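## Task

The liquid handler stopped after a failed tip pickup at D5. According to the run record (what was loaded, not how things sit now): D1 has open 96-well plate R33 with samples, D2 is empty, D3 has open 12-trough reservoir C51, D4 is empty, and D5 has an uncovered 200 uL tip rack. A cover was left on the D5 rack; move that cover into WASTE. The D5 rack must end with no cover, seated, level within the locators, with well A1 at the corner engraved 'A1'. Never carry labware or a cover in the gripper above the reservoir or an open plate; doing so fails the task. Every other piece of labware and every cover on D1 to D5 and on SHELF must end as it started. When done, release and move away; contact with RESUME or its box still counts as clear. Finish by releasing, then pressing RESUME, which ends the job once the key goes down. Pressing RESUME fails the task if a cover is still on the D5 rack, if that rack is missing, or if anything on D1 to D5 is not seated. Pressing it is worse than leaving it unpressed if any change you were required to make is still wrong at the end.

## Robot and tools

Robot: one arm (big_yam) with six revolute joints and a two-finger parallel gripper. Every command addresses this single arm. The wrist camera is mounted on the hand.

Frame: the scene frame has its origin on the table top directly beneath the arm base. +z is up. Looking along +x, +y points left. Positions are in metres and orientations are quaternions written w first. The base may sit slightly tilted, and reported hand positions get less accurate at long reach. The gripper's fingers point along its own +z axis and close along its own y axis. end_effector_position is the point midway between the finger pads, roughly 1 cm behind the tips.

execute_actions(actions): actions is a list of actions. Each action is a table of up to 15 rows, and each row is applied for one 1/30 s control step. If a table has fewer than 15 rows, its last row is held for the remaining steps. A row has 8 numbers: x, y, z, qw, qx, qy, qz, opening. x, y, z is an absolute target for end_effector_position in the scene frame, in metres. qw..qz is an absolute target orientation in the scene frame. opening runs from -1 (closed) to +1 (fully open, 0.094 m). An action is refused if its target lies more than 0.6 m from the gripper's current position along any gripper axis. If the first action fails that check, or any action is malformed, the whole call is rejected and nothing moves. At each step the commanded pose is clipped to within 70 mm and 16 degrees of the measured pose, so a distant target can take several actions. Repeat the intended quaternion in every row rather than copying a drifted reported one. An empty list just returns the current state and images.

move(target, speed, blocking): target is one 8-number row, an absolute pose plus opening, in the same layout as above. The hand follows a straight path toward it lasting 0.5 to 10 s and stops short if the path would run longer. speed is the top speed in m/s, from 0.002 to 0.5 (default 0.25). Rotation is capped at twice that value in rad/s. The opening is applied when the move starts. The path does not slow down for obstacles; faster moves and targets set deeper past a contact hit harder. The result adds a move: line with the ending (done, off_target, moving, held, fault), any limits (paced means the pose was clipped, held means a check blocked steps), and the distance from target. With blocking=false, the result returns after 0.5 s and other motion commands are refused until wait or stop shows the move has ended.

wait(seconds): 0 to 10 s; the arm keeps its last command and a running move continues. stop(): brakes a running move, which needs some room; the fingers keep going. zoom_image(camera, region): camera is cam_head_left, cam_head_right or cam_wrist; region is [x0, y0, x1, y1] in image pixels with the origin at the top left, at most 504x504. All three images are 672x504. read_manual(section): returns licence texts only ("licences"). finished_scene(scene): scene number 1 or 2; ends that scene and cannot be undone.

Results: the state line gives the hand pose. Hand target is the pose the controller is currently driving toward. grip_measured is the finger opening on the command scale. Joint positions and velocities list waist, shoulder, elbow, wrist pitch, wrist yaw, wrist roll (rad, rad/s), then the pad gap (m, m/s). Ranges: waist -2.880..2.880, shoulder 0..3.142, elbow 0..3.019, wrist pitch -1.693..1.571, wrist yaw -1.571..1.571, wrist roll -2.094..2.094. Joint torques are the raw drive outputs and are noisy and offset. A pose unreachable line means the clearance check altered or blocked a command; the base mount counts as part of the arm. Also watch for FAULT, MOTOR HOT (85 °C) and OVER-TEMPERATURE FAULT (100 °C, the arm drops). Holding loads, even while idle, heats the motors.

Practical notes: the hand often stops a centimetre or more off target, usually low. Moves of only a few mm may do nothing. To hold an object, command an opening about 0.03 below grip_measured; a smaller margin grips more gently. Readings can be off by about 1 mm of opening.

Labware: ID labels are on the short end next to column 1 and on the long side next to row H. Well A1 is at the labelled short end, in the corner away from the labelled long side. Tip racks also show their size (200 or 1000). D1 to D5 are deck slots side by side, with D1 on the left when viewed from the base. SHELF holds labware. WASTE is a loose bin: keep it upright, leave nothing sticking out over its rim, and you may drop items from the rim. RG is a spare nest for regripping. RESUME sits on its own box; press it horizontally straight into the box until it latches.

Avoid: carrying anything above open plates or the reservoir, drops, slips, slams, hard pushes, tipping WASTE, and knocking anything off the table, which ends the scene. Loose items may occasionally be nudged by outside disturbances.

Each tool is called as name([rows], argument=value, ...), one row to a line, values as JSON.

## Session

execute_actions(actions=[])

Scene clock: 0.00 s.
end_effector_position=(+0.1007, +0.2864, +0.3174) grip_measured=+1.000 end_effector_quat_wxyz=(-0.178, -0.063, +0.963, +0.190)
Joint positions: [ 1.354  1.676  0.847 -0.977  0.132  1.338  0.094]
Joint velocities: [-0.015 -0.005 -0.007  0.002  0.051 -0.007  0.   ]
Joint torques (N m, as the arm reports them, + toward a larger angle): no reading
Motor temperatures (°C, as the motors report them): [27 26 29 24 27 26]
Hand target: +0.106, +0.293, +0.324; -0.178, -0.059, +0.962, +0.198
camera_calibration (this result's frames):
cam_wrist: T_world_to_cam=[[0.0527634, -0.918567, -0.391728, 0.384635], [-0.535041, -0.357222, 0.765587, -0.0774947], [-0.843177, 0.169196, -0.510319, 0.325185], [0, 0, 0, 1]] pos_world=[0.212431, 0.27061, 0.37595]

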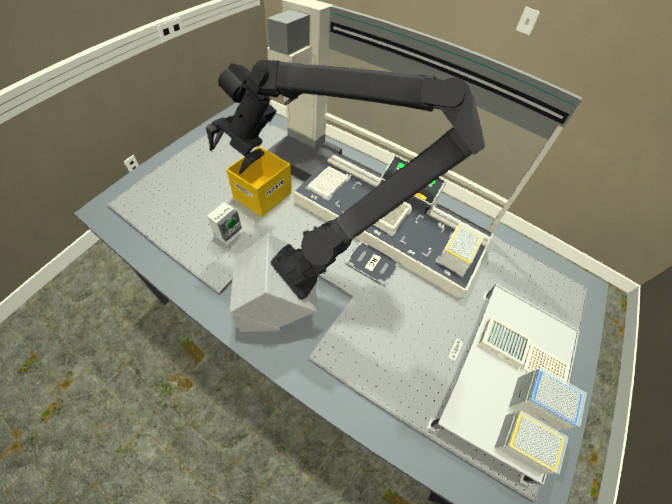

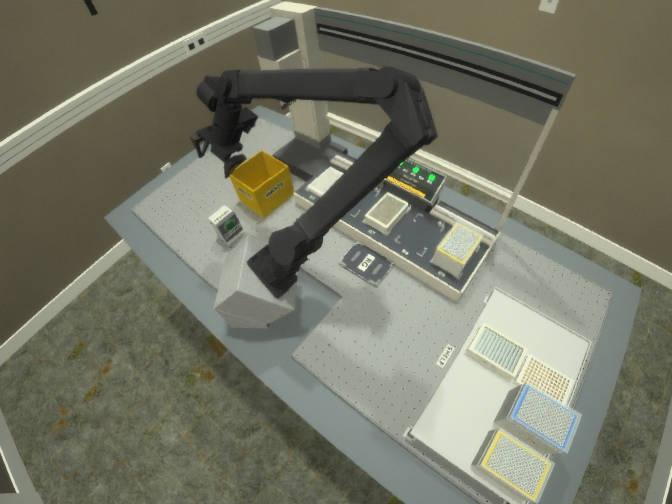

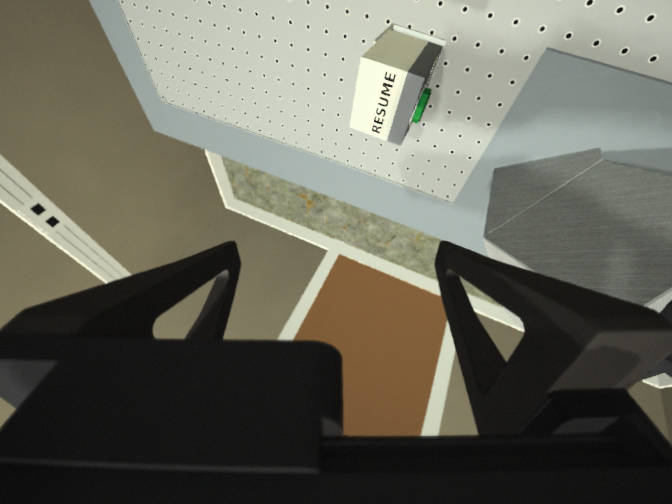

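move(target=[0.4,0,0.22,0,0,1,0,1], speed=0.35)

move(target=[0.41,-0.335,0.2,0,0,1,0,1], speed=0.3)

Scene clock: 6.47 s.
end_effector_position=(+0.3809, +0.0048, +0.2139) grip_measured=+1.000 end_effector_quat_wxyz=(-0.011, -0.010, +1.000, +0.002)
Joint positions: [ 0.518  1.181  0.851 -1.186  0.76   0.55   0.094]
Joint velocities: [-0.005 -0.005 -0.017 -0.007  0.037  0.007  0.   ]
Joint torques (N m, as the arm reports them, + toward a larger angle): [ 5.02 -5.16  8.36  0.44 -0.01 -0.17]
Motor temperatures (°C, as the motors report them): [28 26 30 24 27 26]
Hand target: +0.396, +0.002, +0.221; -0.000, +0.001, +1.000, +0.010
Off the commanded pose: 0.021 m, 2 deg.
move: off_target
camera_calibration (this result's frames):
cam_wrist: T_world_to_cam=[[0.020709, -0.999749, -0.00857512, 0.00130283], [-0.795376, -0.0216711, 0.605729, 0.182759], [-0.605763, -0.00572362, -0.795625, 0.52772], [0, 0, 0, 1]] pos_world=[0.465008, 0.00828356, 0.309176]

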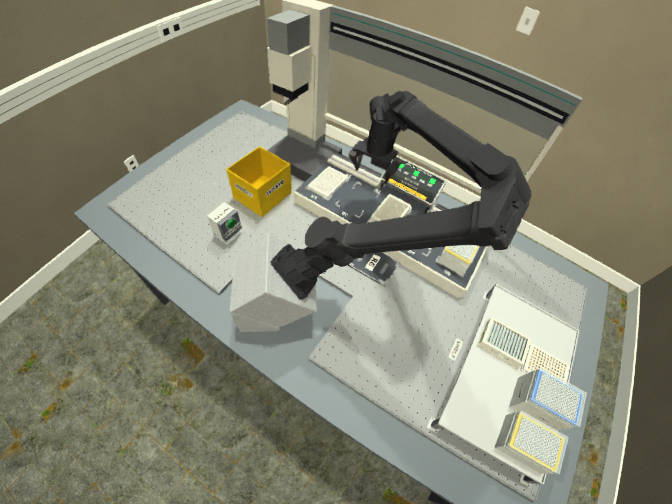

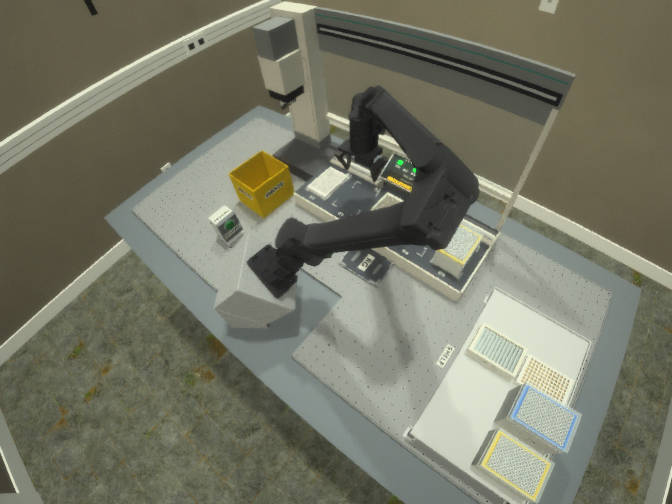

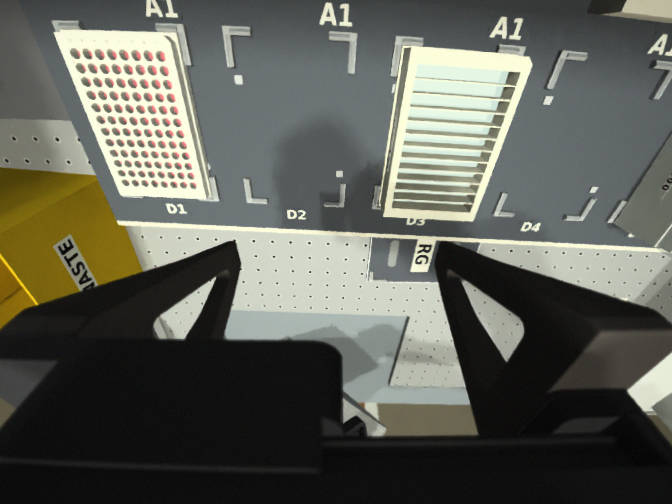

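Scene clock: 8.30 s.
end_effector_position=(+0.3982, -0.3250, +0.1973) grip_measured=+1.000 end_effector_quat_wxyz=(-0.003, +0.008, +1.000, +0.011)
Joint positions: [-0.521  0.878  1.084 -1.068  0.297 -0.551  0.094]
Joint velocities: [-0.005  0.005 -0.002  0.002  0.007 -0.095  0.   ]
Joint torques (N m, as the arm reports them, + toward a larger angle): [  1.3  -10.94  10.36   0.22  -0.15  -0.18]
Motor temperatures (°C, as the motors report them): [28 26 31 24 27 26]
Hand target: +0.410, -0.334, +0.199; +0.004, +0.003, +1.000, +0.007
Off the commanded pose: 0.016 m, 2 deg.
move: off_target
camera_calibration (this result's frames):
cam_wrist: T_world_to_cam=[[-0.0154341, -0.999561, -0.025294, -0.311169], [-0.805741, -0.00254598, 0.592263, 0.212414], [-0.592068, 0.0295214, -0.805347, 0.530981], [0, 0, 0, 1]] pos_world=[0.480725, -0.326167, 0.293948]

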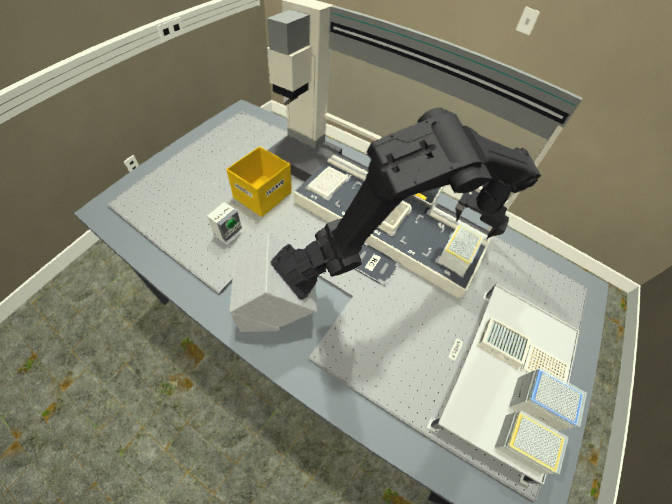

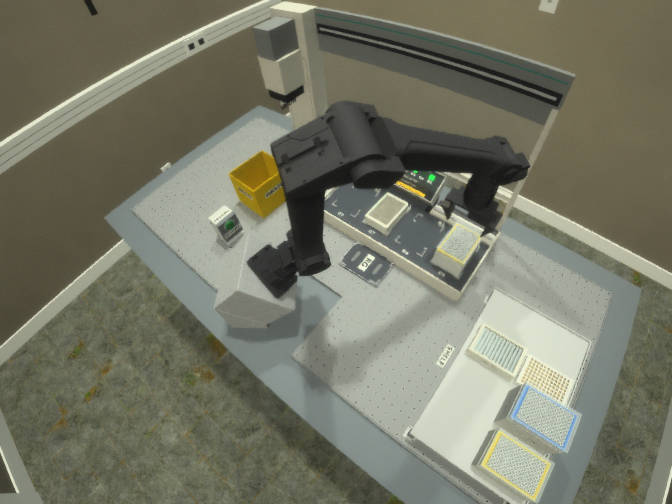

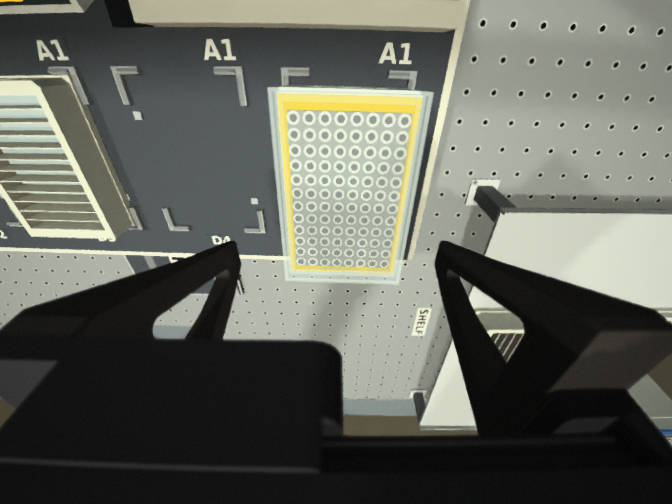

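execute_actions(actions=[])

Scene clock: 20.27 s.
end_effector_position=(+0.3982, -0.3250, +0.1973) grip_measured=+1.000 end_effector_quat_wxyz=(-0.003, +0.007, +1.000, +0.011)
Joint positions: [-0.521  0.878  1.084 -1.068  0.297 -0.553  0.094]
Joint velocities: [-0.015  0.005 -0.007 -0.002  0.051 -0.022  0.   ]
Joint torques (N m, as the arm reports them, + toward a larger angle): [  1.42 -10.81  10.33   0.22  -0.15  -0.15]
Motor temperatures (°C, as the motors report them): [27 26 32 24 27 26]
Hand target: +0.410, -0.334, +0.199; +0.004, +0.003, +1.000, +0.007
Off the commanded pose: 0.016 m, 1 deg.
camera_calibration (this result's frames):
cam_wrist: T_world_to_cam=[[-0.0131455, -0.999593, -0.0253068, -0.312088], [-0.805762, -0.00439694, 0.592223, 0.211829], [-0.592093, 0.0281764, -0.805377, 0.53056], [0, 0, 0, 1]] pos_world=[0.480722, -0.325979, 0.293952]

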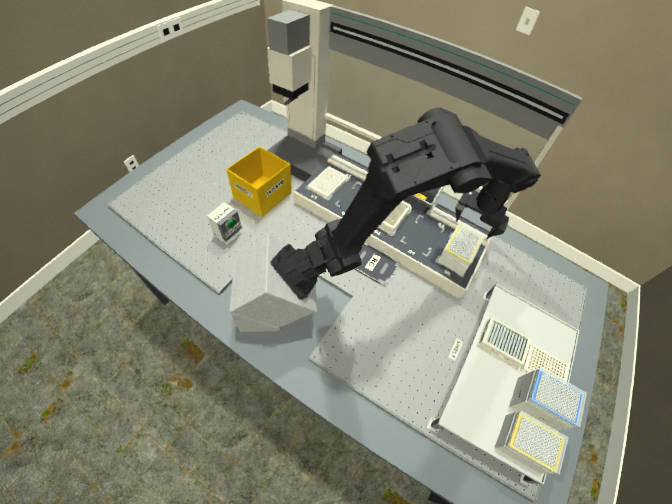

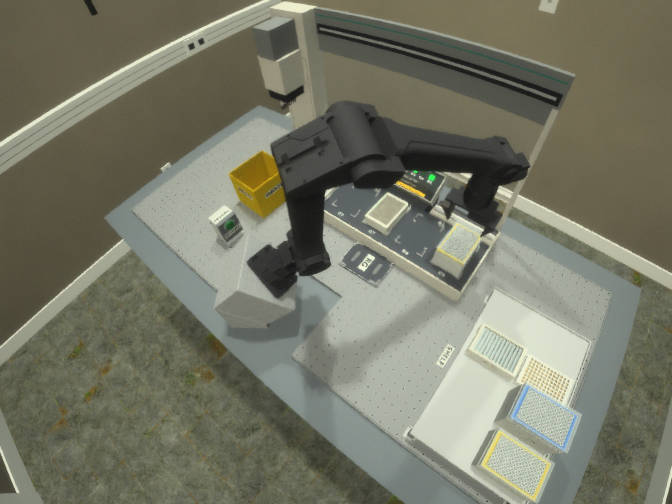

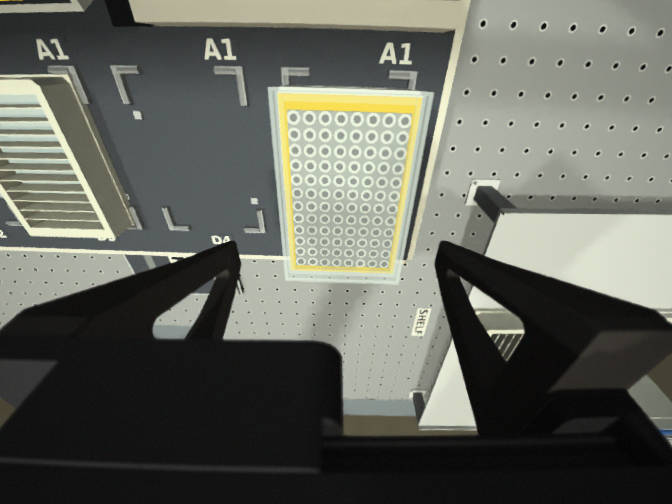

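move(target=[0.398,-0.324,0.135,0,0.02,1,0,1], speed=0.08)

Scene clock: 24.97 s.
end_effector_position=(+0.4012, -0.3264, +0.1479) grip_measured=+1.000 end_effector_quat_wxyz=(+0.012, +0.026, +1.000, -0.004)
Joint positions: [-0.567  0.935  1.006 -0.881  0.276 -0.563  0.094]
Joint velocities: [-0.005  0.015 -0.002 -0.017 -0.007 -0.037  0.   ]
Joint torques (N m, as the arm reports them, + toward a larger angle): [  1.   -11.67   6.39   0.59  -0.13  -0.17]
Motor temperatures (°C, as the motors report them): [27 26 32 24 27 26]
Hand target: +0.396, -0.324, +0.136; +0.000, +0.020, +1.000, +0.000
Off the commanded pose: 0.013 m, 2 deg.
move: off_target
camera_calibration (this result's frames):
cam_wrist: T_world_to_cam=[[-0.0517555, -0.998652, 0.00389839, -0.303222], [-0.821228, 0.044781, 0.56884, 0.269261], [-0.568247, 0.0262391, -0.822439, 0.484911], [0, 0, 0, 1]] pos_world=[0.48098, -0.327595, 0.246826]

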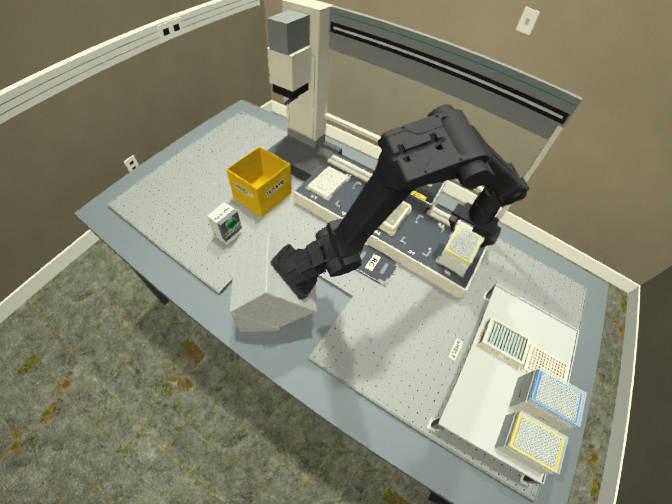

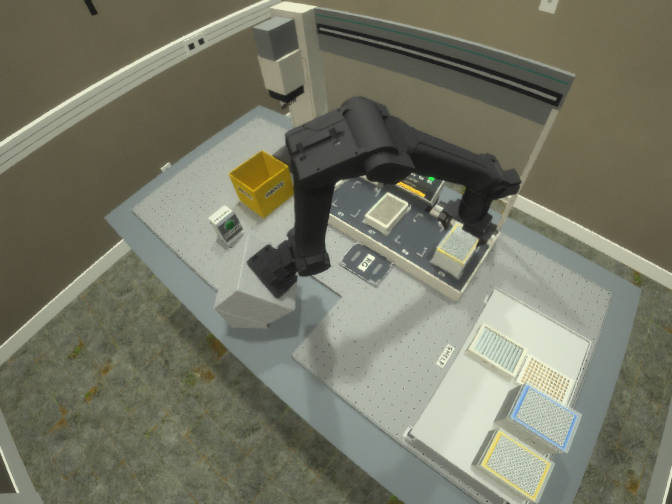

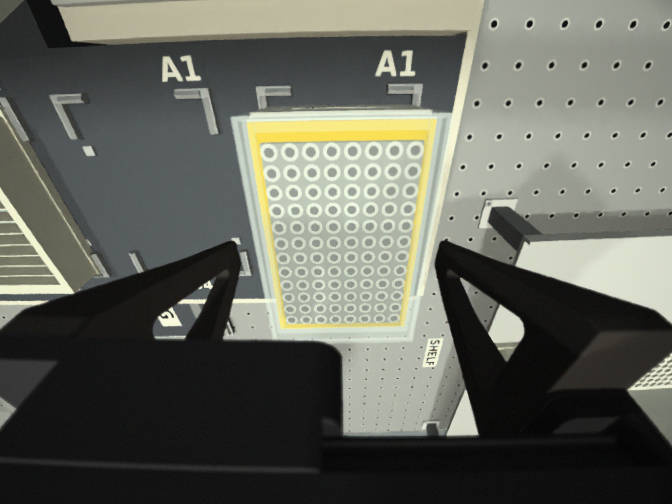

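move(target=[0.398,-0.326,0.098,0,0.012,1,0,1], speed=0.05)

Scene clock: 28.97 s.
end_effector_position=(+0.4034, -0.3298, +0.1129) grip_measured=+1.000 end_effector_quat_wxyz=(+0.013, +0.019, +1.000, -0.006)
Joint positions: [-0.602  1.001  0.984 -0.781  0.253 -0.604  0.094]
Joint velocities: [ 0.005  0.005 -0.022  0.022 -0.022  0.037  0.   ]
Joint torques (N m, as the arm reports them, + toward a larger angle): [  1.07 -11.99   5.68   0.58  -0.15  -0.17]
Motor temperatures (°C, as the motors report them): [27 26 32 24 27 26]
Hand target: +0.396, -0.326, +0.099; +0.000, +0.013, +1.000, +0.000
Off the commanded pose: 0.016 m, 2 deg.
move: off_target
camera_calibration (this result's frames):
cam_wrist: T_world_to_cam=[[-0.0380222, -0.999245, 0.00797857, -0.312499], [-0.823429, 0.0358538, 0.566286, 0.289313], [-0.566144, 0.0149616, -0.824171, 0.453113], [0, 0, 0, 1]] pos_world=[0.482875, -0.329415, 0.212102]

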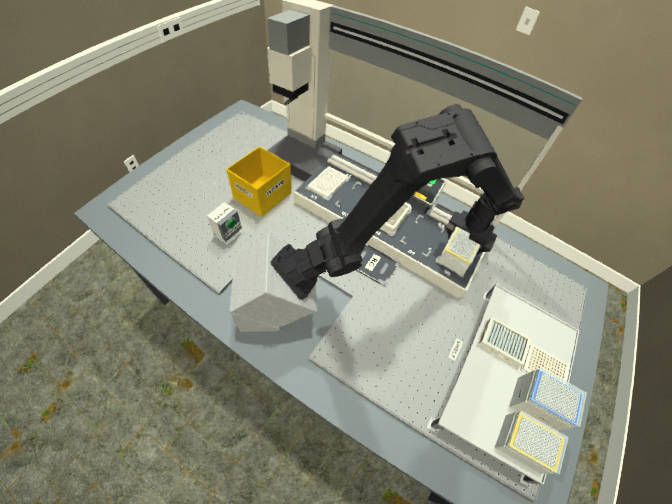

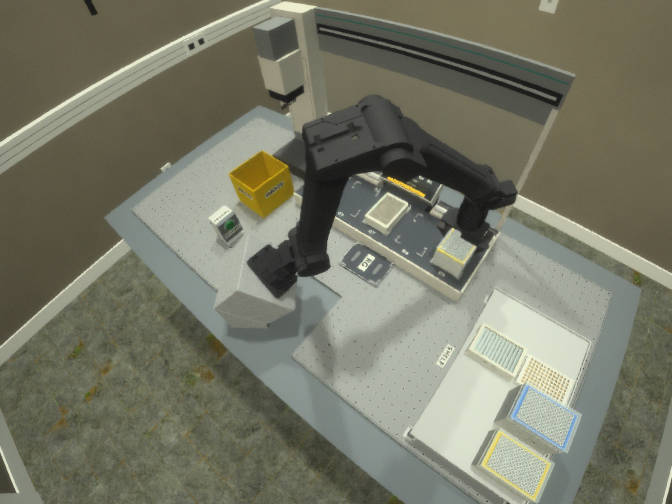

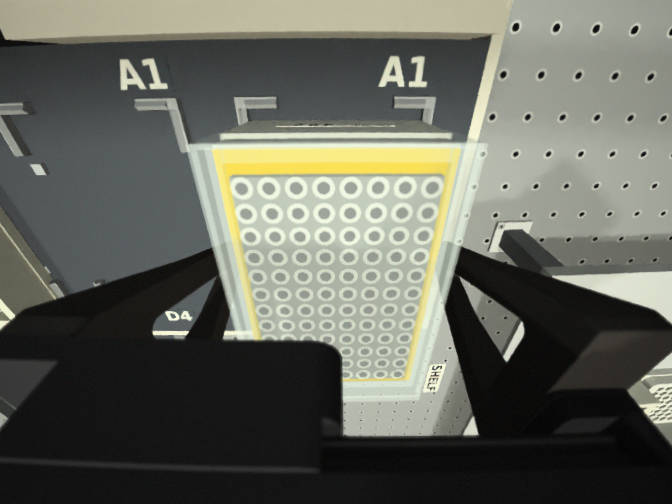

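zoom_image(camera="cam_wrist", region=[170,40,510,280])

zoom_image(camera="cam_head_right", region=[390,190,510,300])

Region (170, 40, 510, 280) of cam_wrist's 672x504 image, scaled by 1.482, with more detail than that image has; it fills the top 356 rows of this view, and the rest is white.

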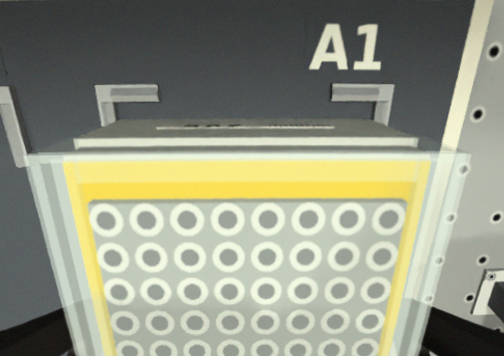

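Region (390, 190, 510, 300) of cam_head_right's 672x504 image, scaled by 4.200, with more detail than that image has; it fills the top 462 rows of this view, and the rest is white.

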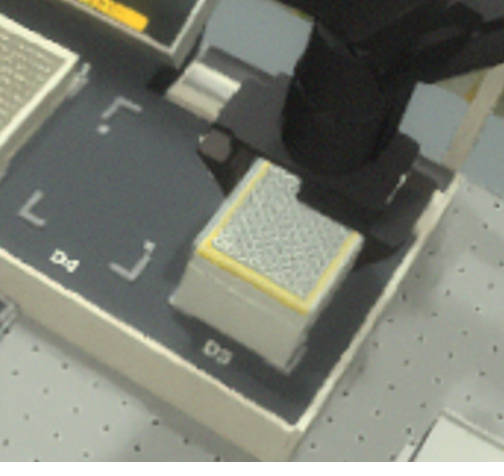

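execute_actions([
  [[0.398,-0.326,0.098,0,0.012,1,0,0.9]],
  [[0.398,-0.326,0.098,0,0.012,1,0,0.77]],
  [[0.400,-0.326,0.1,0,0.012,1,0,0.77],[0.402,-0.326,0.101,0,0.012,1,0,0.77],[0.404,-0.326,0.102,0,0.012,1,0,0.77],[0.406,-0.326,0.103,0,0.012,1,0,0.77],[0.408,-0.326,0.104,0,0.012,1,0,0.77],[0.410,-0.326,0.105,0,0.012,1,0,0.77]],
])

Scene clock: 43.83 s.
end_effector_position=(+0.4034, -0.3286, +0.1129) grip_measured=+0.833 end_effector_quat_wxyz=(+0.009, +0.015, +1.000, -0.009)
Joint positions: [-0.594  1.002  0.984 -0.784  0.268 -0.605  0.086]
Joint velocities: [-0.015  0.005  0.002  0.017  0.007  0.081 -0.001]
Joint torques (N m, as the arm reports them, + toward a larger angle): [  2.74 -10.87   8.35  -0.33   0.13   0.07]
Motor temperatures (°C, as the motors report them): [27 27 31 24 27 26]
Hand target: +0.410, -0.326, +0.105; +0.000, +0.012, +1.000, -0.000
Off the commanded pose: 0.011 m, 2 deg.
camera_calibration (this result's frames):
cam_wrist: T_world_to_cam=[[-0.0306986, -0.999424, 0.0144352, -0.315109], [-0.818982, 0.03343, 0.572845, 0.285902], [-0.572998, 0.00576334, -0.819537, 0.452298], [0, 0, 0, 1]] pos_world=[0.483641, -0.327092, 0.211446]

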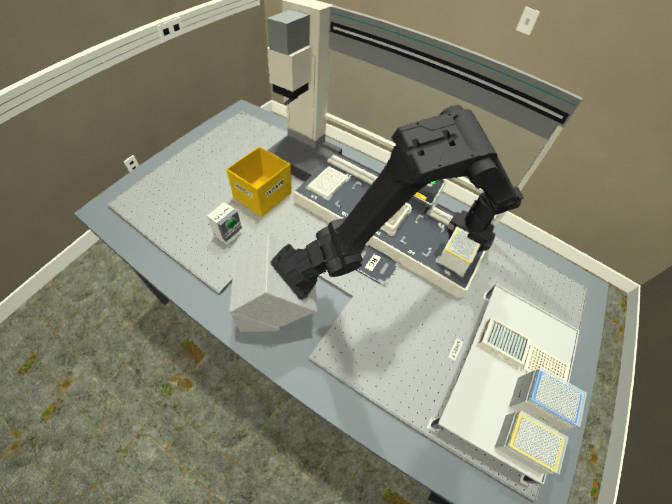

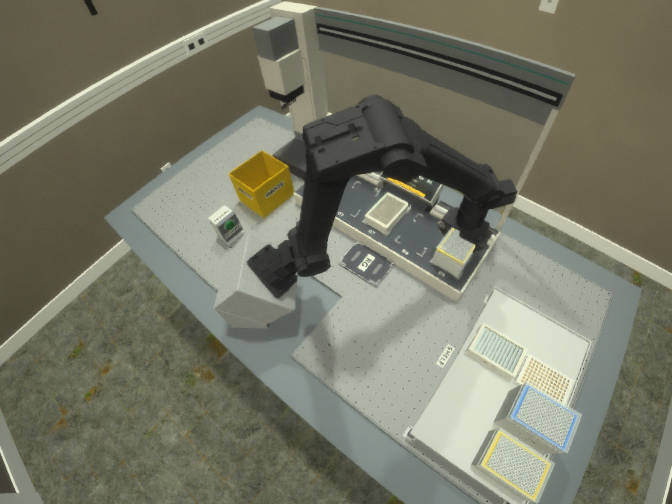

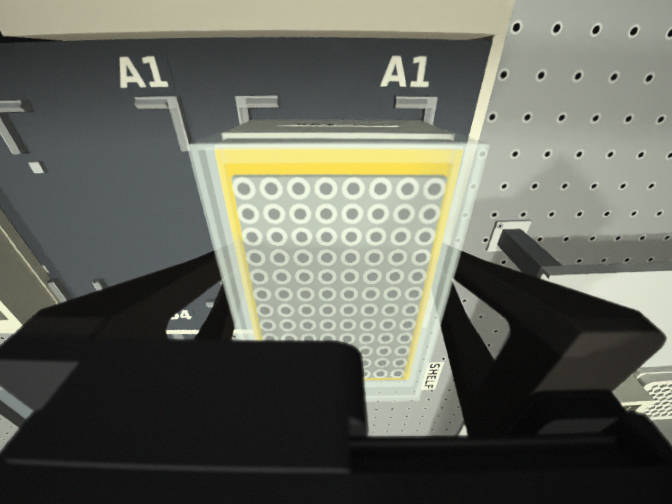

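execute_actions([
  [[0.412,-0.328,0.106,0,0.012,1,0,0.77],[0.414,-0.33,0.107,0,0.012,1,0,0.77],[0.416,-0.332,0.108,0,0.012,1,0,0.77],[0.418,-0.334,0.109,0,0.012,1,0,0.77],[0.42,-0.335,0.11,0,0.012,1,0,0.77],[0.422,-0.336,0.111,0,0.012,1,0,0.77],[0.424,-0.337,0.112,0,0.012,1,0,0.77]],
  [[0.424,-0.337,0.112,0,0.012,1,0,0.77]],
])

Scene clock: 50.20 s.
end_effector_position=(+0.4054, -0.3304, +0.1144) grip_measured=+0.833 end_effector_quat_wxyz=(-0.005, +0.010, +1.000, -0.000)
Joint positions: [-0.592  1.022  1.018 -0.834  0.272 -0.604  0.086]
Joint velocities: [-0.005 -0.005 -0.007 -0.022  0.051  0.037 -0.   ]
Joint torques (N m, as the arm reports them, + toward a larger angle): [  2.9  -10.71  10.1    0.07   0.     0.08]
Motor temperatures (°C, as the motors report them): [27 27 32 24 27 26]
Hand target: +0.423, -0.337, +0.112; +0.000, +0.012, +1.000, -0.000
Off the commanded pose: 0.020 m, 1 deg.
camera_calibration (this result's frames):
cam_wrist: T_world_to_cam=[[-0.0208037, -0.999781, -0.00246997, -0.319014], [-0.802493, 0.0152249, 0.596467, 0.271373], [-0.596299, 0.0143909, -0.802634, 0.465063], [0, 0, 0, 1]] pos_world=[0.488455, -0.329768, 0.210622]

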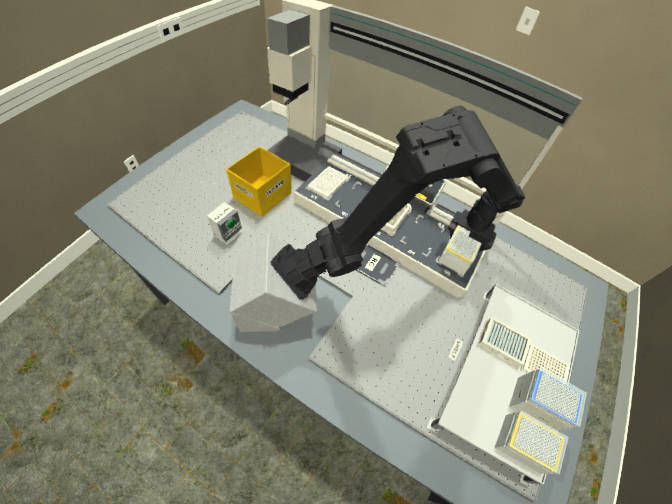

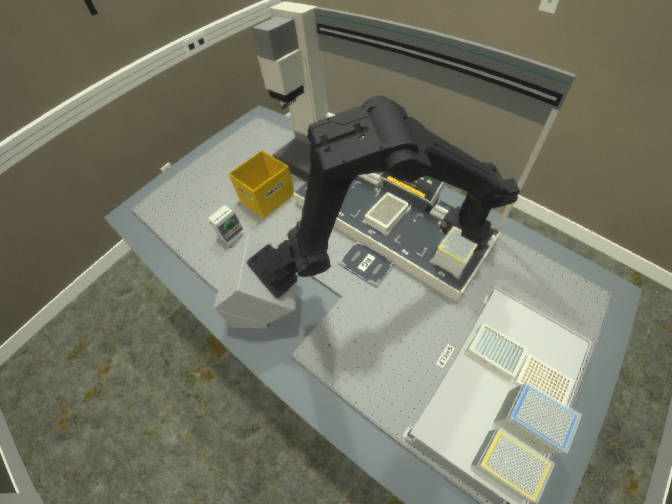

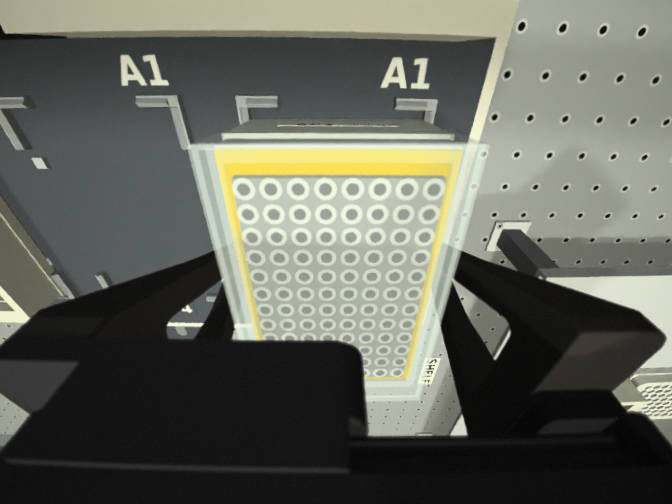

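Rack follows. Continue.

execute_actions([
  [[0.425,-0.336,0.112,0,0.012,1,0,0.77],[0.426,-0.336,0.112,0,0.012,1,0,0.77],[0.427,-0.335,0.112,0,0.012,1,0,0.77],[0.428,-0.335,0.113,0,0.012,1,0,0.77],[0.429,-0.334,0.113,0,0.012,1,0,0.77],[0.43,-0.334,0.113,0,0.012,1,0,0.77],[0.431,-0.334,0.113,0,0.012,1,0,0.77]],
  [[0.431,-0.334,0.113,0,0.012,1,0,0.77]],
])

Scene clock: 54.80 s.
end_effector_position=(+0.4107, -0.3295, +0.1147) grip_measured=+0.833 end_effector_quat_wxyz=(-0.008, +0.011, +1.000, -0.003)
Joint positions: [-0.577  1.034  1.032 -0.841  0.289 -0.591  0.086]
Joint velocities: [-0.015 -0.005  0.002  0.002  0.007  0.022 -0.001]
Joint torques (N m, as the arm reports them, + toward a larger angle): [  3.4  -11.11  10.11   0.13  -0.21   0.1 ]
Motor temperatures (°C, as the motors report them): [27 27 32 24 27 26]
Hand target: +0.430, -0.334, +0.113; +0.000, +0.012, +1.000, -0.000
Off the commanded pose: 0.021 m, 1 deg.
camera_calibration (this result's frames):
cam_wrist: T_world_to_cam=[[-0.0213318, -0.99977, 0.00214158, -0.318307], [-0.798906, 0.0183338, 0.601176, 0.274447], [-0.601077, 0.0111133, -0.799113, 0.468929], [0, 0, 0, 1]] pos_world=[0.49433, -0.328477, 0.210418]

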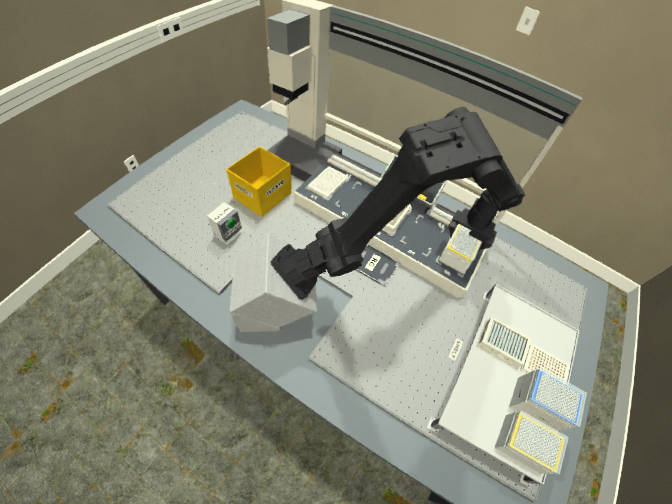

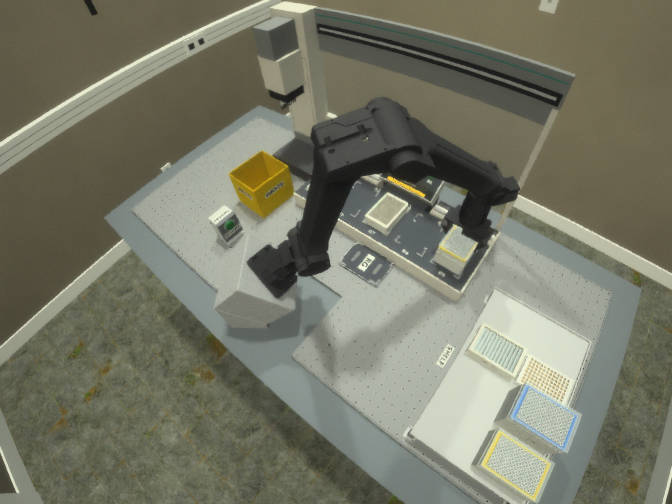

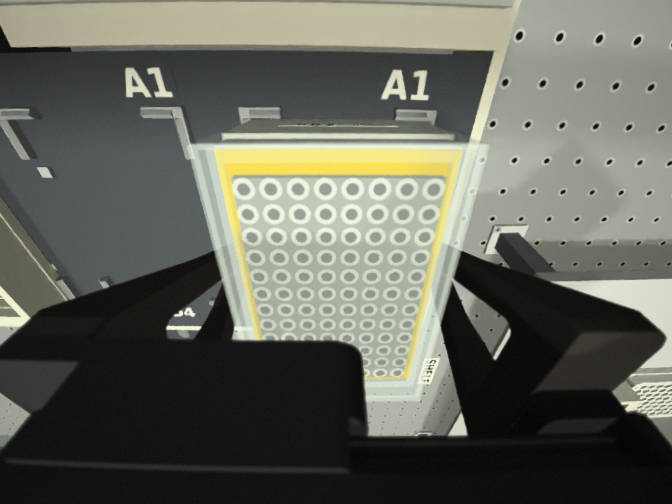

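execute_actions([
  [[0.432,-0.334,0.112,0,0.015,1,0,0.77],[0.433,-0.334,0.112,0,0.015,1,0,0.77],[0.434,-0.334,0.112,0,0.015,1,0,0.77]],
  [[0.432,-0.335,0.112,0,0.015,1,0,0.9]],
  [[0.43,-0.336,0.114,0,0.015,1,0,1],[0.43,-0.337,0.117,0,0.015,1,0,1],[0.43,-0.338,0.12,0,0.015,1,0,1],[0.43,-0.338,0.123,0,0.015,1,0,1],[0.43,-0.338,0.126,0,0.015,1,0,1]],
  [[0.43,-0.338,0.126,0,0.015,1,0,1]],
])

zoom_image(camera="cam_head_right", region=[390,190,510,300])

Scene clock: 60.53 s.
end_effector_position=(+0.4127, -0.3276, +0.1139) grip_measured=+1.000 end_effector_quat_wxyz=(-0.016, +0.011, +1.000, +0.007)
Joint positions: [-0.573  1.049  1.05  -0.87   0.284 -0.58   0.094]
Joint velocities: [-0.005 -0.015  0.002 -0.002  0.007 -0.007  0.   ]
Joint torques (N m, as the arm reports them, + toward a larger angle): [  3.21 -14.52   9.88  -0.28   0.01   0.03]
Motor temperatures (°C, as the motors report them): [27 27 33 24 27 26]
Hand target: +0.430, -0.338, +0.126; +0.000, +0.015, +1.000, +0.000
Off the commanded pose: 0.024 m, 2 deg.
camera_calibration (this result's frames):
cam_wrist: T_world_to_cam=[[-0.0230224, -0.999592, -0.016886, -0.313463], [-0.79002, 0.00783968, 0.613031, 0.267987], [-0.612649, 0.0274538, -0.789878, 0.478542], [0, 0, 0, 1]] pos_world=[0.497676, -0.328574, 0.208412]

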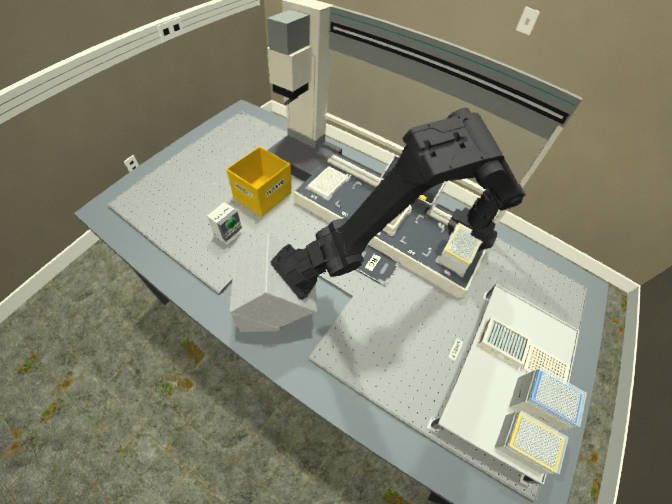

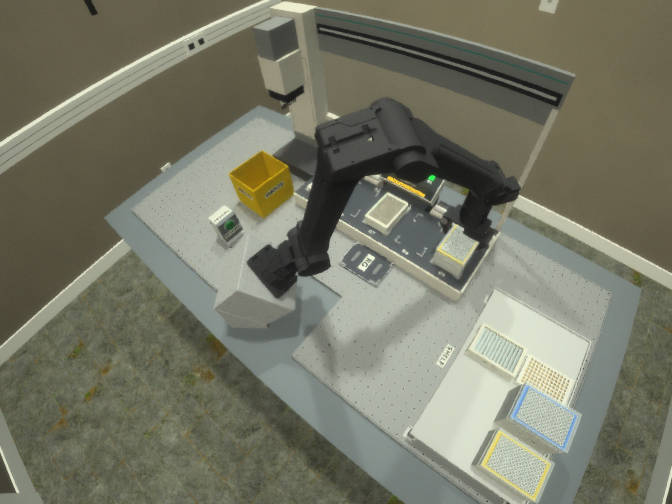

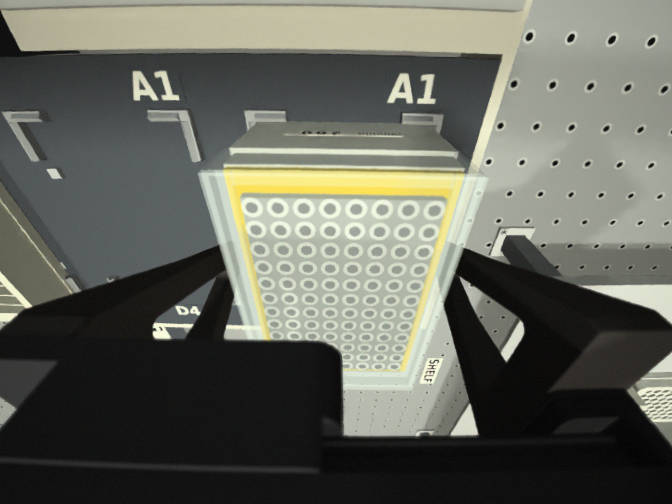

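Region (390, 190, 510, 300) of cam_head_right's 672x504 image, scaled by 4.200, with more detail than that image has; it fills the top 462 rows of this view, and the rest is white.

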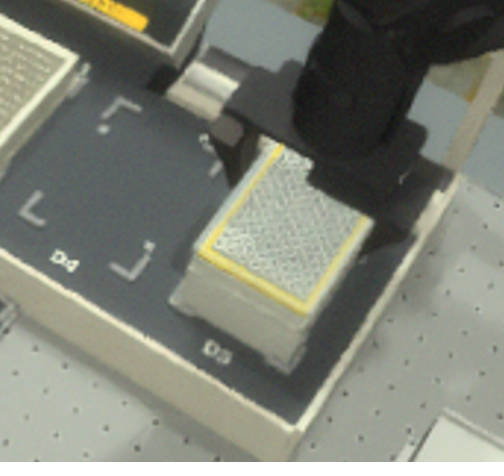

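Dropped in. Rise a bit and centre.

execute_actions([
  [[0.429,-0.339,0.128,0.008,0.019,1,0,1],[0.428,-0.34,0.13,0.008,0.019,1,0,1],[0.427,-0.341,0.132,0.008,0.019,1,0,1],[0.427,-0.341,0.134,0.008,0.019,1,0,1]],
  [[0.427,-0.341,0.134,0.008,0.019,1,0,1]],
])

Scene clock: 65.43 s.
end_effector_position=(+0.4138, -0.3273, +0.1184) grip_measured=+1.000 end_effector_quat_wxyz=(-0.009, +0.013, +1.000, +0.010)
Joint positions: [-0.573  1.038  1.05  -0.873  0.271 -0.58   0.094]
Joint velocities: [ 0.005 -0.005 -0.012  0.002  0.007 -0.037  0.   ]
Joint torques (N m, as the arm reports them, + toward a larger angle): [  2.2  -15.61   9.59  -0.28  -0.13   0.01]
Motor temperatures (°C, as the motors report them): [27 27 33 24 27 26]
Hand target: +0.427, -0.341, +0.134; +0.008, +0.019, +1.000, +0.000
Off the commanded pose: 0.025 m, 2 deg.
camera_calibration (this result's frames):
cam_wrist: T_world_to_cam=[[-0.0253294, -0.999404, -0.0234555, -0.311241], [-0.798306, 0.00609881, 0.602222, 0.270285], [-0.60172, 0.0339786, -0.797984, 0.481394], [0, 0, 0, 1]] pos_world=[0.497551, -0.329061, 0.214073]

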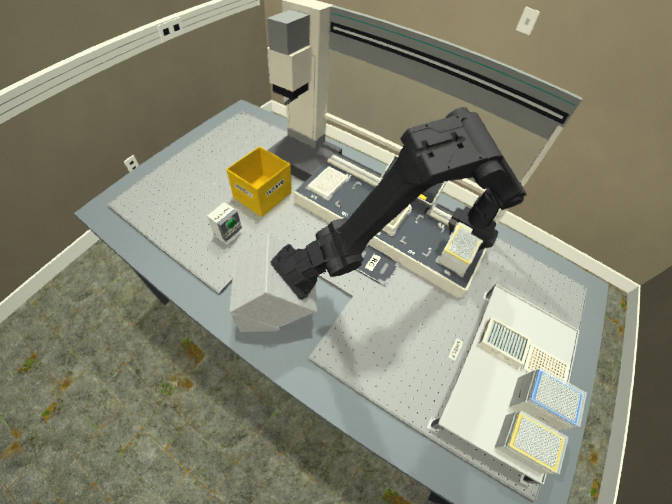

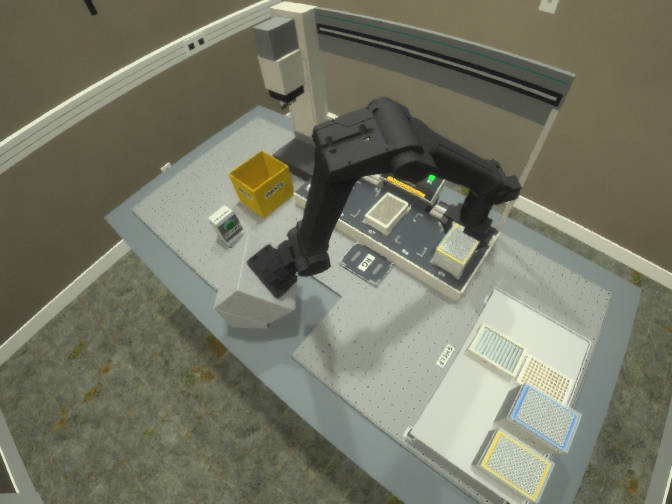

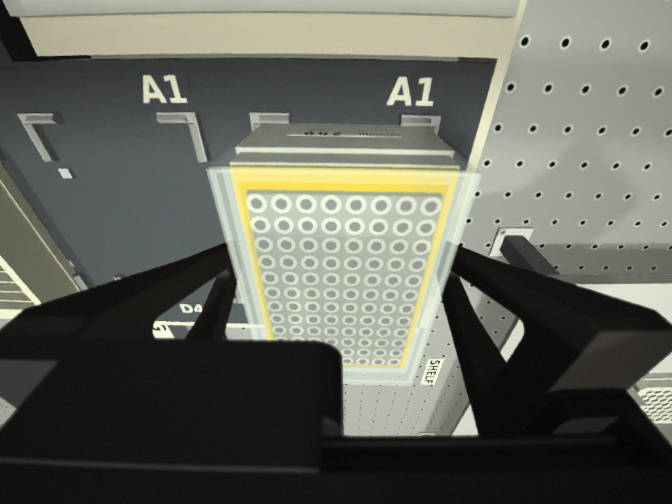

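execute_actions([
  [[0.427,-0.342,0.135,0.008,0.025,1,-0.006,1],[0.427,-0.343,0.136,0.008,0.025,1,-0.006,1],[0.427,-0.344,0.137,0.008,0.025,1,-0.006,1]],
  [[0.427,-0.344,0.137,0.008,0.025,1,-0.006,0.88]],
  [[0.427,-0.344,0.137,0.008,0.025,1,-0.006,0.77]],
  [[0.427,-0.344,0.139,0.008,0.025,1,-0.006,0.77],[0.427,-0.344,0.141,0.008,0.025,1,-0.006,0.77],[0.427,-0.344,0.143,0.008,0.025,1,-0.006,0.77],[0.427,-0.344,0.145,0.008,0.025,1,-0.006,0.77],[0.427,-0.344,0.147,0.008,0.025,1,-0.006,0.77],[0.427,-0.344,0.149,0.008,0.025,1,-0.006,0.77],[0.427,-0.344,0.151,0.008,0.025,1,-0.006,0.77]],
])

Scene clock: 72.57 s.
end_effector_position=(+0.4117, -0.3302, +0.1327) grip_measured=+0.833 end_effector_quat_wxyz=(-0.010, +0.015, +1.000, +0.006)
Joint positions: [-0.568  1.011  1.06  -0.908  0.282 -0.571  0.086]
Joint velocities: [ 0.005  0.005 -0.007 -0.017 -0.037 -0.051  0.   ]
Joint torques (N m, as the arm reports them, + toward a larger angle): [  2.71 -15.32  10.21  -0.33   0.26   0.12]
Motor temperatures (°C, as the motors report them): [27 27 33 24 27 26]
Hand target: +0.427, -0.344, +0.151; +0.008, +0.025, +1.000, -0.006
Off the commanded pose: 0.028 m, 3 deg.
camera_calibration (this result's frames):
cam_wrist: T_world_to_cam=[[-0.0303871, -0.999413, -0.0158022, -0.312866], [-0.796705, 0.0146706, 0.604191, 0.261954], [-0.603605, 0.0309492, -0.796683, 0.491179], [0, 0, 0, 1]] pos_world=[0.495671, -0.331727, 0.2281]

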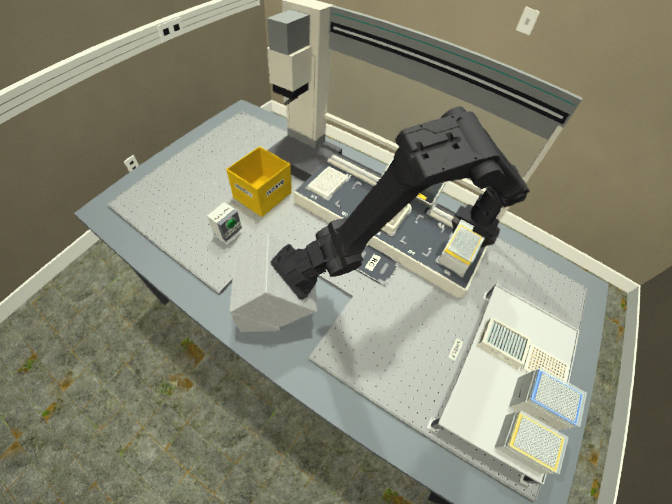

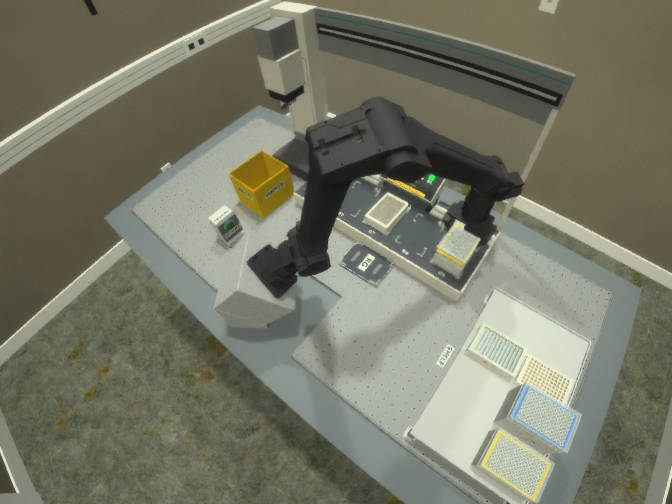

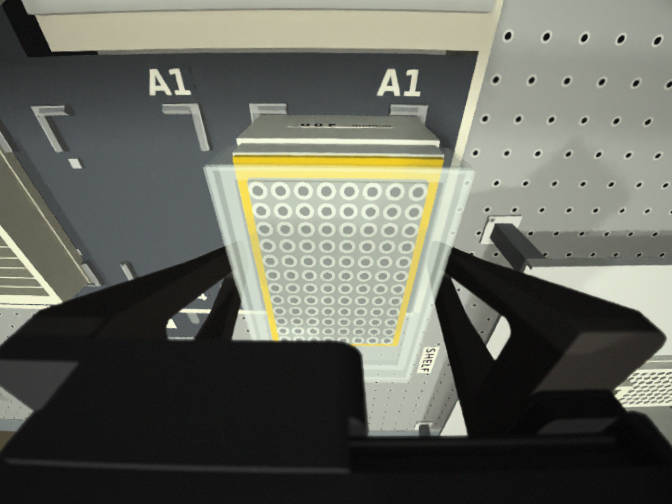

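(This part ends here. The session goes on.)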